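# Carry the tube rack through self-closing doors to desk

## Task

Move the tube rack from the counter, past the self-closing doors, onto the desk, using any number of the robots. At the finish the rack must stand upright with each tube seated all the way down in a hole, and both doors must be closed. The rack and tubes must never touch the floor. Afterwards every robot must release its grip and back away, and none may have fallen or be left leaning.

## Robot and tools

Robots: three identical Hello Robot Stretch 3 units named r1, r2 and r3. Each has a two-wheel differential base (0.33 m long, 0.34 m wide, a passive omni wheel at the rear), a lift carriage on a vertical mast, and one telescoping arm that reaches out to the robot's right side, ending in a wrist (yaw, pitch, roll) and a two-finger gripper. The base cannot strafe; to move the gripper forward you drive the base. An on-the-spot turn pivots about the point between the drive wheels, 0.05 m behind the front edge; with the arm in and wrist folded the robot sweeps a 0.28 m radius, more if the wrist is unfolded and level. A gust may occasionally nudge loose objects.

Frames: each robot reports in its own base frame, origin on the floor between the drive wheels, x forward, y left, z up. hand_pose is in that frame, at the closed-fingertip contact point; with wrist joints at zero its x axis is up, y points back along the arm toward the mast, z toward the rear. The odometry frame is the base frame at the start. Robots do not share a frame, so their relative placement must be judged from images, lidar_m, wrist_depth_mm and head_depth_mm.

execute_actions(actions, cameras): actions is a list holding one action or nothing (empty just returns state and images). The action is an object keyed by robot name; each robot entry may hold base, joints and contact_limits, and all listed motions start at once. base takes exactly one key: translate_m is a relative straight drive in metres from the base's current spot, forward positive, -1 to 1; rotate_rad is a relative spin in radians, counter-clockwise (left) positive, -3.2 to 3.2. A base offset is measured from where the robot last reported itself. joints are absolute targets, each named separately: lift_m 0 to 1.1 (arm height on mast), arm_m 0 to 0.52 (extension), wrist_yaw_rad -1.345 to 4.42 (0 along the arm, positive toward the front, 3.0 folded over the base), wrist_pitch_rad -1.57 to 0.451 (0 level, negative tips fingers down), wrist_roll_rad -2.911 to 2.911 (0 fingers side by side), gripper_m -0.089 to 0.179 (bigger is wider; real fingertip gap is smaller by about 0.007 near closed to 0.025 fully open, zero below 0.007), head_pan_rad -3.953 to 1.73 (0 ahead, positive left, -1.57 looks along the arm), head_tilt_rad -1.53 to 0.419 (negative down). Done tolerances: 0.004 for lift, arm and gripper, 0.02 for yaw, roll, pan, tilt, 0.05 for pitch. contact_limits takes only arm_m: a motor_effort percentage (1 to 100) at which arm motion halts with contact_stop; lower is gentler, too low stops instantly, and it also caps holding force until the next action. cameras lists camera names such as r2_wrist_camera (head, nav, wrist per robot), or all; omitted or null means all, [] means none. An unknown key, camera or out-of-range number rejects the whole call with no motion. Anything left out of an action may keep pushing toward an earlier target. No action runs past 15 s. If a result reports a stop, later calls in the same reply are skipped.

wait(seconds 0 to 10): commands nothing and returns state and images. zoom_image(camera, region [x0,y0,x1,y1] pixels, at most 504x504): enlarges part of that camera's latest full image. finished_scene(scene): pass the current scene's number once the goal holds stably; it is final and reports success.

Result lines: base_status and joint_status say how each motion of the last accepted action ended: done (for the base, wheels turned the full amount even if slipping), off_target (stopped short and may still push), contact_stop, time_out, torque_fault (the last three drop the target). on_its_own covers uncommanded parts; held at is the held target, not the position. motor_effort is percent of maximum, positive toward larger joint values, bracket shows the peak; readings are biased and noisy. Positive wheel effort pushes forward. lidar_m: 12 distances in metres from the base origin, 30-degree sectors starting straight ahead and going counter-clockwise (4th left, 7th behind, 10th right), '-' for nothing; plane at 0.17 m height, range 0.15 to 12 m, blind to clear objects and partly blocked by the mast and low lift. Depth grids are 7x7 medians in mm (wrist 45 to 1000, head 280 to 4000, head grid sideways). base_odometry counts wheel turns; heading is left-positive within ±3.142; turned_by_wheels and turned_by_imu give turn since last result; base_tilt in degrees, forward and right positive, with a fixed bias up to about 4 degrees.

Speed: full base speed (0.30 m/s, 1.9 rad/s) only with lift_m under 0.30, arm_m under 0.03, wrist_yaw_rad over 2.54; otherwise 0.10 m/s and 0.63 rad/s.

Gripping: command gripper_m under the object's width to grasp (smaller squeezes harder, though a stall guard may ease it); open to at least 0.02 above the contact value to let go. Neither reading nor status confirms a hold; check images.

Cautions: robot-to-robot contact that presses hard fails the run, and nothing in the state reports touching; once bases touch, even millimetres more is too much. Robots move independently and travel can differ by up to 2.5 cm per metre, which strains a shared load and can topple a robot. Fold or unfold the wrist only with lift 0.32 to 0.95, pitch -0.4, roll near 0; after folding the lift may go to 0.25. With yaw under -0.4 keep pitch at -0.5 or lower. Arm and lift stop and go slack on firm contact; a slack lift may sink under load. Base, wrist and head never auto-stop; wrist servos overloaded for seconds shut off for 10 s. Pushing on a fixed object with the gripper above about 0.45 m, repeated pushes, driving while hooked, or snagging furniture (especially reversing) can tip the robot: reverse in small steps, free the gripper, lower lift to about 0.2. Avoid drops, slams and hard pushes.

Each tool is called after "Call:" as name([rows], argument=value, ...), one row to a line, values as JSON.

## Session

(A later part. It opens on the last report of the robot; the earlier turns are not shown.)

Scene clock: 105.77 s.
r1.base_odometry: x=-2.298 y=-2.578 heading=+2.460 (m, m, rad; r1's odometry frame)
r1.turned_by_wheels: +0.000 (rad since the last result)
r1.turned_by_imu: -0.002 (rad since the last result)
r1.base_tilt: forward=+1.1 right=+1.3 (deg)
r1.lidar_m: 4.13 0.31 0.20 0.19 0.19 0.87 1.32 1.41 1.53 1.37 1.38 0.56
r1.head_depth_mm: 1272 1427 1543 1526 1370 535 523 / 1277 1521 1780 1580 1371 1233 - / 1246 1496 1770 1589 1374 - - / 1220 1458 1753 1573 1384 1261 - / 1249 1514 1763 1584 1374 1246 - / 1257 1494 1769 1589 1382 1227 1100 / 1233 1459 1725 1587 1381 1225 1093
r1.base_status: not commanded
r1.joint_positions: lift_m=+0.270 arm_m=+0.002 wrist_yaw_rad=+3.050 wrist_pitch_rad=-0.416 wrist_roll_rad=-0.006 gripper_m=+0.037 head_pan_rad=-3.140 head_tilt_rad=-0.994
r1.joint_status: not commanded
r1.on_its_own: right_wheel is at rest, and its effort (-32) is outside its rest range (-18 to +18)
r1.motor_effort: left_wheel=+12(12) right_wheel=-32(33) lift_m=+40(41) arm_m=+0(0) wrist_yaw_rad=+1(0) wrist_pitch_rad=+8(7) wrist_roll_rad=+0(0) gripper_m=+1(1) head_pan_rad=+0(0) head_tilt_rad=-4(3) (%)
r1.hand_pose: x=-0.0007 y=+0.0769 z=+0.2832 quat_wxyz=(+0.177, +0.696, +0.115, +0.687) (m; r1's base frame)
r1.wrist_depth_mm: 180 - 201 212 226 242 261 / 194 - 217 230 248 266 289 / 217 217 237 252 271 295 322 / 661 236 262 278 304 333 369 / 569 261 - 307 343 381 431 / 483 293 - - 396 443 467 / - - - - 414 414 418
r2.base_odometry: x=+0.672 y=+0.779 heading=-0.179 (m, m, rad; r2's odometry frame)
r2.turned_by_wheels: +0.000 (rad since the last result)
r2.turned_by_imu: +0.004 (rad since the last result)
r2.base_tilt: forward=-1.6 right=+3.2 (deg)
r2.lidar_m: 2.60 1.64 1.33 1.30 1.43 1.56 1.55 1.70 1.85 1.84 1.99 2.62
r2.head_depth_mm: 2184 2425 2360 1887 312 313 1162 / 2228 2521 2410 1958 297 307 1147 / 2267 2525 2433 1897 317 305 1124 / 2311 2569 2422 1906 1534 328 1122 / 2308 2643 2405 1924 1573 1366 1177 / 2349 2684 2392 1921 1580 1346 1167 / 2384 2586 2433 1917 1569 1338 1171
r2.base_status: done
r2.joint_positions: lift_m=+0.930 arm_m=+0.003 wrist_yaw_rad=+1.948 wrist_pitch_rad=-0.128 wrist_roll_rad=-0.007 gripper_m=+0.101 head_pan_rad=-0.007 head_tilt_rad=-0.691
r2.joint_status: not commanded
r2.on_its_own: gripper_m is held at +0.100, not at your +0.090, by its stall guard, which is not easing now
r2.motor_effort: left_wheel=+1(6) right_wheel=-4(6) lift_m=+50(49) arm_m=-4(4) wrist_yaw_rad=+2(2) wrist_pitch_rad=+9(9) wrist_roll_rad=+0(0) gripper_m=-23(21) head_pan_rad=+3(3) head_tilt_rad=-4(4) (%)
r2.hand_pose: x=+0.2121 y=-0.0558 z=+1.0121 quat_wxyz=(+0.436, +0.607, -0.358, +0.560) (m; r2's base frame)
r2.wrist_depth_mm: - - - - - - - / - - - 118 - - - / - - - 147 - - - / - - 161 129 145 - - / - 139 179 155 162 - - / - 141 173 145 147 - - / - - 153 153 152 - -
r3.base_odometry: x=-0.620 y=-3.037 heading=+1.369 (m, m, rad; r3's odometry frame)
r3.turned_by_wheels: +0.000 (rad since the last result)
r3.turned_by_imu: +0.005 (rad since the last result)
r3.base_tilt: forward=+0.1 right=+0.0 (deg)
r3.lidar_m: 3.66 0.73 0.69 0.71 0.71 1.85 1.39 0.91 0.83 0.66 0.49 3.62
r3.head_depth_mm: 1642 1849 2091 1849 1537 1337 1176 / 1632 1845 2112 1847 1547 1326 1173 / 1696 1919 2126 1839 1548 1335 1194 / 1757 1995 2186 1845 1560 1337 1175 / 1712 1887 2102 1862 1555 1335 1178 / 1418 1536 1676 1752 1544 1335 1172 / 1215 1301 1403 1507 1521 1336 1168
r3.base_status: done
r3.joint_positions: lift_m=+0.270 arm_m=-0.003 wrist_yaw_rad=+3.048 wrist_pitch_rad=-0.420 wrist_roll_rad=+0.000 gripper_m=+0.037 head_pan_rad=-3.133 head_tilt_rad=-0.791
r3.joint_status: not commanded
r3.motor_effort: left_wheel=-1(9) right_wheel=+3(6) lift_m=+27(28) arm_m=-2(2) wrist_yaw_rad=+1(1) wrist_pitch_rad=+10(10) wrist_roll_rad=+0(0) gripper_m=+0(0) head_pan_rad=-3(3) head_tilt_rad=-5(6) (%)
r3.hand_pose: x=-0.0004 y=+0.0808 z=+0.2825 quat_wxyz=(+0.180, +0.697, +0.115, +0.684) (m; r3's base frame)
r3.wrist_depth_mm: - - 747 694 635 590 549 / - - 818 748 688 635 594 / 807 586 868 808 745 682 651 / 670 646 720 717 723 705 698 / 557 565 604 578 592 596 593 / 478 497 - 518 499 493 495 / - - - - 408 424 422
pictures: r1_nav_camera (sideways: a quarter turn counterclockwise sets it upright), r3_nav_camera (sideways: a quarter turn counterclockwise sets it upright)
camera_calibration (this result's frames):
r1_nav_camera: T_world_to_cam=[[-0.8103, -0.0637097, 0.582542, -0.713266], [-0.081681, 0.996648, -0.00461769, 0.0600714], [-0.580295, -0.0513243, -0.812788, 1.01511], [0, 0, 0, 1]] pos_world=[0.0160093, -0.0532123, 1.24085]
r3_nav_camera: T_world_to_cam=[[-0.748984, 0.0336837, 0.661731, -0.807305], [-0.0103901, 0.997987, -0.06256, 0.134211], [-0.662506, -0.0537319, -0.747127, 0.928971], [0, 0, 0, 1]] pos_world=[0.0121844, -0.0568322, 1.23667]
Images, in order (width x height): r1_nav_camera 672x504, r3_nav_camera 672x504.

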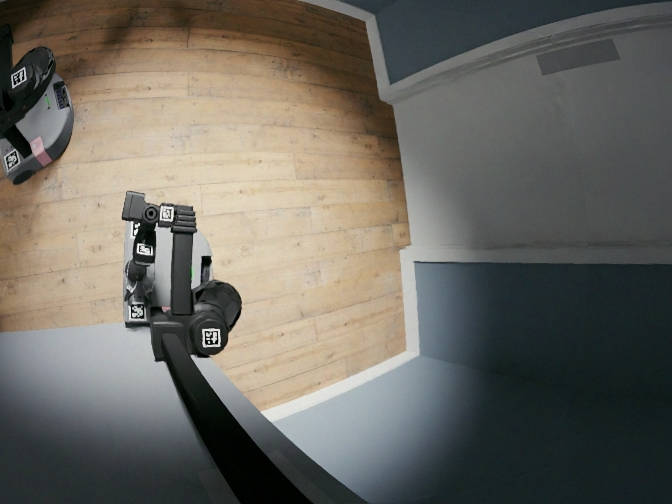

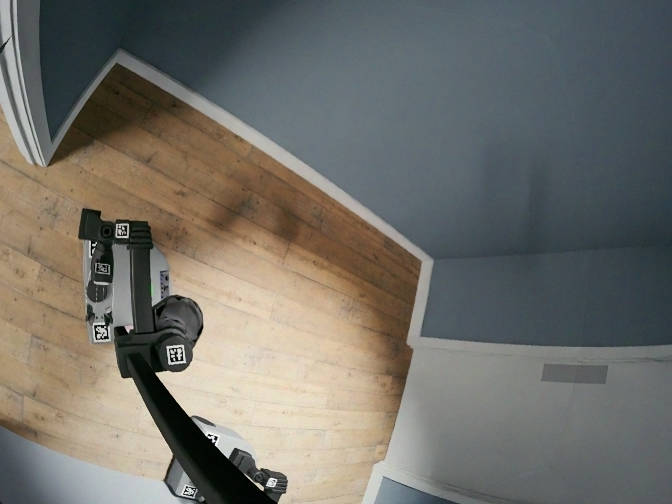

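Call:
execute_actions([
  {"r3":{"base":{"rotate_rad":-0.36}}},
], cameras=["r3_nav_camera"])

Call:
execute_actions([
  {"r3":{"base":{"translate_m":-1}},"r2":{"base":{"translate_m":0.5}}},
], cameras=["r1_nav_camera","r3_nav_camera","r2_nav_camera"])

Scene clock: 108.20 s.
r1.base_odometry: x=-2.298 y=-2.578 heading=+2.460 (m, m, rad; r1's odometry frame)
r1.turned_by_wheels: +0.000 (rad since the last result)
r1.turned_by_imu: +0.000 (rad since the last result)
r1.base_tilt: forward=+0.9 right=+1.3 (deg)
r1.lidar_m: 4.13 0.31 0.20 0.19 0.19 0.87 1.32 1.41 1.53 1.37 1.37 0.57
r1.head_depth_mm: 1265 1428 1536 1518 1372 534 526 / 1271 1522 1767 1564 1370 1241 - / 1247 1491 1758 1587 1381 - - / 1230 1463 1741 1574 1382 1252 - / 1241 1504 1771 1572 1385 1241 - / 1258 1476 1753 1576 1374 1211 1093 / 1232 1451 1723 1581 1375 1222 1093
r1.base_status: not commanded
r1.joint_positions: lift_m=+0.270 arm_m=+0.002 wrist_yaw_rad=+3.050 wrist_pitch_rad=-0.416 wrist_roll_rad=-0.006 gripper_m=+0.037 head_pan_rad=-3.140 head_tilt_rad=-0.994
r1.joint_status: not commanded
r1.on_its_own: right_wheel is at rest, and its effort (-32) is outside its rest range (-18 to +18)
r1.motor_effort: left_wheel=+11(11) right_wheel=-32(33) lift_m=+40(40) arm_m=+0(0) wrist_yaw_rad=+1(1) wrist_pitch_rad=+8(7) wrist_roll_rad=+0(0) gripper_m=+1(0) head_pan_rad=+1(0) head_tilt_rad=-3(4) (%)
r1.hand_pose: x=-0.0007 y=+0.0769 z=+0.2832 quat_wxyz=(+0.177, +0.696, +0.115, +0.687) (m; r1's base frame)
r1.wrist_depth_mm: 180 - 201 212 226 242 260 / 195 - 217 229 247 265 288 / 218 216 239 252 273 298 325 / 658 236 260 277 303 332 368 / 566 262 - 307 340 379 428 / 480 295 - - 397 442 468 / - - - - 416 417 418
r2.base_odometry: x=+0.672 y=+0.779 heading=-0.179 (m, m, rad; r2's odometry frame)
r2.turned_by_wheels: +0.000 (rad since the last result)
r2.turned_by_imu: +0.000 (rad since the last result)
r2.base_tilt: forward=-1.6 right=+3.2 (deg)
r2.lidar_m: 2.59 1.65 1.33 1.30 1.43 1.56 1.55 1.69 1.86 1.84 2.00 2.62
r2.head_depth_mm: 2169 2436 2396 1906 312 313 1164 / 2190 2519 2423 1951 297 308 1142 / 2236 2552 2399 1898 317 305 1129 / 2275 2594 2378 1934 1532 328 1122 / 2362 2655 2422 1922 1575 1362 1168 / 2376 2704 2470 1904 1564 1337 1175 / 2370 2537 2427 1900 1583 1345 1167
r2.base_status: not commanded
r2.joint_positions: lift_m=+0.930 arm_m=+0.003 wrist_yaw_rad=+1.948 wrist_pitch_rad=-0.128 wrist_roll_rad=-0.007 gripper_m=+0.101 head_pan_rad=-0.007 head_tilt_rad=-0.691
r2.joint_status: not commanded
r2.on_its_own: gripper_m is held at +0.100, not at your +0.090, by its stall guard, which is not easing now
r2.motor_effort: left_wheel=+1(1) right_wheel=-3(2) lift_m=+49(50) arm_m=-4(4) wrist_yaw_rad=+2(2) wrist_pitch_rad=+9(9) wrist_roll_rad=+0(0) gripper_m=-21(22) head_pan_rad=+3(3) head_tilt_rad=-5(5) (%)
r2.hand_pose: x=+0.2121 y=-0.0558 z=+1.0121 quat_wxyz=(+0.436, +0.607, -0.358, +0.560) (m; r2's base frame)
r2.wrist_depth_mm: - - - - - - - / - - - 118 - - - / - - - 147 - - - / - - 161 129 144 - - / - 139 179 155 162 - - / - 141 172 145 148 - - / - - 153 152 152 - -
r3.base_odometry: x=-0.620 y=-3.037 heading=+1.010 (m, m, rad; r3's odometry frame)
r3.turned_by_wheels: -0.360 (rad since the last result)
r3.turned_by_imu: -0.354 (rad since the last result)
r3.base_tilt: forward=+0.1 right=+0.0 (deg)
r3.lidar_m: 3.61 3.50 0.70 0.69 0.70 1.83 1.83 1.16 0.86 0.83 0.55 0.49
r3.head_depth_mm: 1715 1890 2130 1841 1546 1228 1163 / 1710 1927 2153 1841 1552 1327 1171 / 1705 1960 2160 1865 1559 1337 1190 / 1718 1941 2164 1846 1561 1337 1174 / 1673 1905 2162 1849 1574 1346 1171 / 1623 1844 2123 1868 1565 1341 1175 / 1628 1858 2106 1854 1557 1343 1174
r3.base_status: done
r3.joint_positions: lift_m=+0.270 arm_m=-0.003 wrist_yaw_rad=+3.048 wrist_pitch_rad=-0.420 wrist_roll_rad=+0.000 gripper_m=+0.037 head_pan_rad=-3.133 head_tilt_rad=-0.791
r3.joint_status: not commanded
r3.motor_effort: left_wheel=+2(8) right_wheel=-4(10) lift_m=+28(27) arm_m=-2(1) wrist_yaw_rad=+1(1) wrist_pitch_rad=+11(11) wrist_roll_rad=+0(0) gripper_m=+0(0) head_pan_rad=-3(3) head_tilt_rad=-5(5) (%)
r3.hand_pose: x=-0.0004 y=+0.0808 z=+0.2825 quat_wxyz=(+0.180, +0.697, +0.115, +0.684) (m; r3's base frame)
r3.wrist_depth_mm: 634 - 658 652 666 719 - / 683 694 693 712 731 - - / 627 753 768 780 790 928 - / 605 714 717 724 743 732 735 / 559 564 601 581 596 587 603 / 471 498 - 515 498 492 494 / - - - - 407 422 427
pictures: r3_nav_camera (sideways: a quarter turn counterclockwise sets it upright)
camera_calibration (this result's frames):
r3_nav_camera: T_world_to_cam=[[-0.748978, 0.033818, 0.661731, -0.807305], [-0.0102111, 0.997989, -0.06256, 0.13421], [-0.662516, -0.0536131, -0.747127, 0.928971], [0, 0, 0, 1]] pos_world=[0.0121742, -0.0568333, 1.23667]
Images, in order (width x height): r3_nav_camera 672x504.

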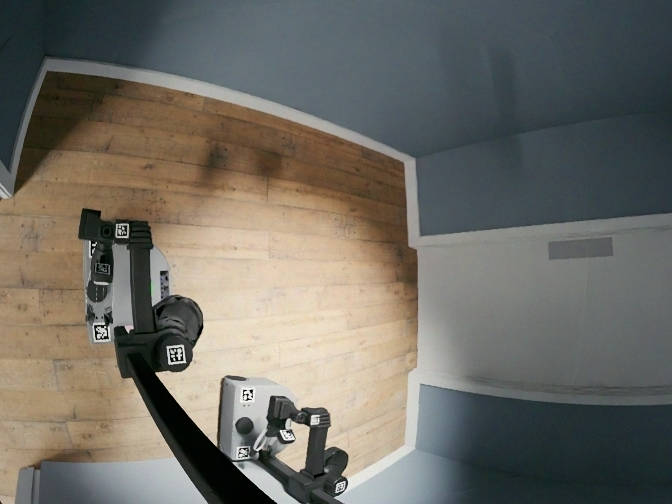

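Scene clock: 114.17 s.
r1.base_odometry: x=-2.298 y=-2.578 heading=+2.460 (m, m, rad; r1's odometry frame)
r1.turned_by_wheels: +0.000 (rad since the last result)
r1.turned_by_imu: -0.001 (rad since the last result)
r1.base_tilt: forward=+1.0 right=+1.4 (deg)
r1.lidar_m: 4.12 0.31 0.20 0.19 0.19 0.87 1.32 1.41 0.69 1.37 1.38 1.22
r1.head_depth_mm: 1269 1438 1543 1526 1370 535 523 / 1275 1525 1770 1581 1379 1235 - / 1244 1494 1782 1581 1368 - - / 1223 1461 1749 1594 1380 1252 - / 1242 1501 1763 1571 1372 1239 - / 1250 1488 1768 1576 1381 1222 1097 / 1231 1460 1724 1581 1354 1221 1088
r1.base_status: not commanded
r1.joint_positions: lift_m=+0.270 arm_m=+0.002 wrist_yaw_rad=+3.050 wrist_pitch_rad=-0.416 wrist_roll_rad=-0.006 gripper_m=+0.037 head_pan_rad=-3.140 head_tilt_rad=-0.994
r1.joint_status: not commanded
r1.on_its_own: right_wheel is at rest, and its effort (-32) is outside its rest range (-18 to +18)
r1.motor_effort: left_wheel=+12(11) right_wheel=-32(32) lift_m=+40(40) arm_m=+0(0) wrist_yaw_rad=+1(0) wrist_pitch_rad=+8(8) wrist_roll_rad=+0(0) gripper_m=+0(1) head_pan_rad=+1(0) head_tilt_rad=-3(3) (%)
r1.hand_pose: x=-0.0007 y=+0.0769 z=+0.2832 quat_wxyz=(+0.177, +0.696, +0.115, +0.687) (m; r1's base frame)
r1.wrist_depth_mm: 180 - 202 212 226 242 261 / 195 - 216 230 246 266 287 / 215 216 238 253 273 295 324 / 658 236 263 278 303 332 368 / 566 262 - 306 342 378 424 / 481 293 - - 399 445 466 / - - - - 419 418 421
r2.base_odometry: x=+1.164 y=+0.690 heading=-0.179 (m, m, rad; r2's odometry frame)
r2.turned_by_wheels: +0.000 (rad since the last result)
r2.turned_by_imu: +0.002 (rad since the last result)
r2.base_tilt: forward=-1.6 right=+3.3 (deg)
r2.lidar_m: 2.10 1.57 1.26 1.25 1.36 2.06 2.05 2.24 1.92 1.90 2.07 2.12
r2.head_depth_mm: 1740 1971 2204 1905 313 313 1163 / 1776 2018 2224 1968 297 307 1141 / 1808 2029 2261 1886 318 306 1127 / 1834 2086 2290 1901 1532 328 1123 / 1867 2128 2329 1909 1590 1366 1170 / 1903 2185 2386 1933 1581 1339 1169 / 1951 2203 2356 1915 1583 1339 1168
r2.base_status: done
r2.joint_positions: lift_m=+0.930 arm_m=+0.003 wrist_yaw_rad=+1.948 wrist_pitch_rad=-0.128 wrist_roll_rad=-0.007 gripper_m=+0.101 head_pan_rad=-0.007 head_tilt_rad=-0.691
r2.joint_status: not commanded
r2.on_its_own: gripper_m is held at +0.100, not at your +0.090, by its stall guard, which is not easing now
r2.motor_effort: left_wheel=+1(5) right_wheel=-3(4) lift_m=+50(49) arm_m=-4(4) wrist_yaw_rad=+2(2) wrist_pitch_rad=+9(9) wrist_roll_rad=+0(0) gripper_m=-21(22) head_pan_rad=+3(3) head_tilt_rad=-4(5) (%)
r2.hand_pose: x=+0.2121 y=-0.0558 z=+1.0121 quat_wxyz=(+0.436, +0.607, -0.358, +0.560) (m; r2's base frame)
r2.wrist_depth_mm: - - - - - - - / - - - 118 - - - / - - - 147 - - - / - - 161 129 145 - - / - 139 178 155 162 - - / - 141 173 145 147 - - / - - 153 152 152 - -
r3.base_odometry: x=-1.152 y=-3.884 heading=+1.010 (m, m, rad; r3's odometry frame)
r3.turned_by_wheels: +0.000 (rad since the last result)
r3.turned_by_imu: +0.004 (rad since the last result)
r3.base_tilt: forward=+0.1 right=+0.1 (deg)
r3.lidar_m: 1.40 0.73 0.71 1.28 1.16 0.94 0.85 0.86 0.83 0.81 0.84 1.18
r3.head_depth_mm: 794 903 1050 1245 1480 1332 1172 / 794 906 1046 1244 1484 1330 1160 / 792 908 1042 1236 1481 1348 1202 / 794 900 1049 1240 1487 1337 1174 / 789 903 1047 1235 1446 1341 1181 / 782 867 976 1131 1386 1337 1166 / 716 804 948 1123 1378 1342 1180
r3.base_status: done
r3.joint_positions: lift_m=+0.270 arm_m=-0.003 wrist_yaw_rad=+3.048 wrist_pitch_rad=-0.420 wrist_roll_rad=+0.000 gripper_m=+0.037 head_pan_rad=-3.133 head_tilt_rad=-0.791
r3.joint_status: not commanded
r3.motor_effort: left_wheel=+2(5) right_wheel=-3(13) lift_m=+27(27) arm_m=-1(2) wrist_yaw_rad=+1(1) wrist_pitch_rad=+10(10) wrist_roll_rad=+0(0) gripper_m=+0(0) head_pan_rad=-3(4) head_tilt_rad=-5(5) (%)
r3.hand_pose: x=-0.0004 y=+0.0808 z=+0.2825 quat_wxyz=(+0.180, +0.697, +0.115, +0.684) (m; r3's base frame)
r3.wrist_depth_mm: - - - - - 720 506 / - - - - - 796 817 / 903 906 943 963 683 597 878 / 696 701 708 728 665 582 711 / 556 564 598 573 580 589 600 / 473 487 - 520 501 493 498 / - - - - 411 422 423
pictures: r1_nav_camera (sideways: a quarter turn counterclockwise sets it upright), r2_nav_camera (sideways: a quarter turn counterclockwise sets it upright), r3_nav_camera (sideways: a quarter turn counterclockwise sets it upright)
camera_calibration (this result's frames):
r1_nav_camera: T_world_to_cam=[[-0.8103, -0.0637097, 0.582542, -0.713266], [-0.081681, 0.996648, -0.00461769, 0.0600714], [-0.580295, -0.0513243, -0.812788, 1.01511], [0, 0, 0, 1]] pos_world=[0.0160093, -0.0532123, 1.24085]
r2_nav_camera: T_world_to_cam=[[0.617343, -0.0330771, 0.785998, -0.986531], [-0.041994, -0.999077, -0.00906083, 0.0655482], [0.785572, -0.0274136, -0.618163, 0.757499], [0, 0, 0, 1]] pos_world=[0.0167105, 0.0536219, 1.24426]
r3_nav_camera: T_world_to_cam=[[-0.748991, 0.0338175, 0.661717, -0.807286], [-0.0102104, 0.997989, -0.0625601, 0.13421], [-0.662502, -0.0536133, -0.747139, 0.928987], [0, 0, 0, 1]] pos_world=[0.0121755, -0.0568333, 1.23667]
Images, in order (width x height): r1_nav_camera 672x504, r2_nav_camera 672x504, r3_nav_camera 672x504.

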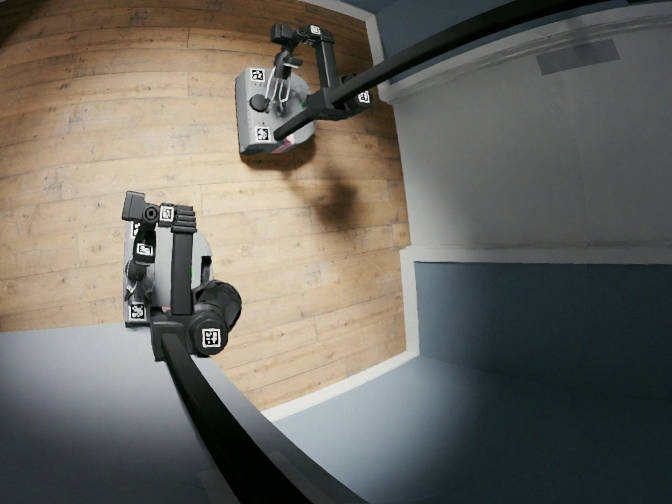

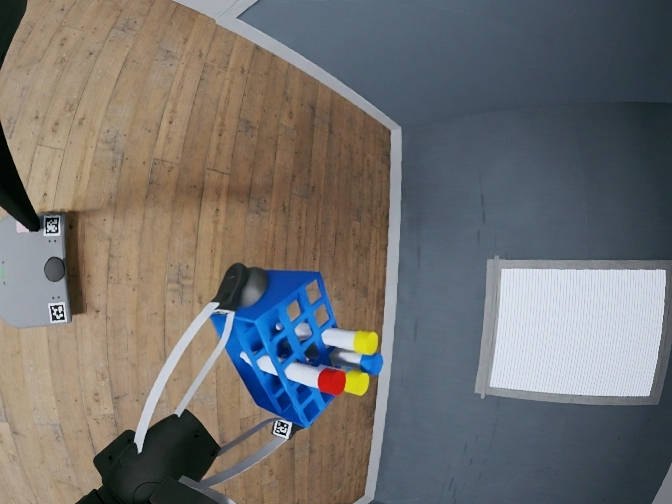

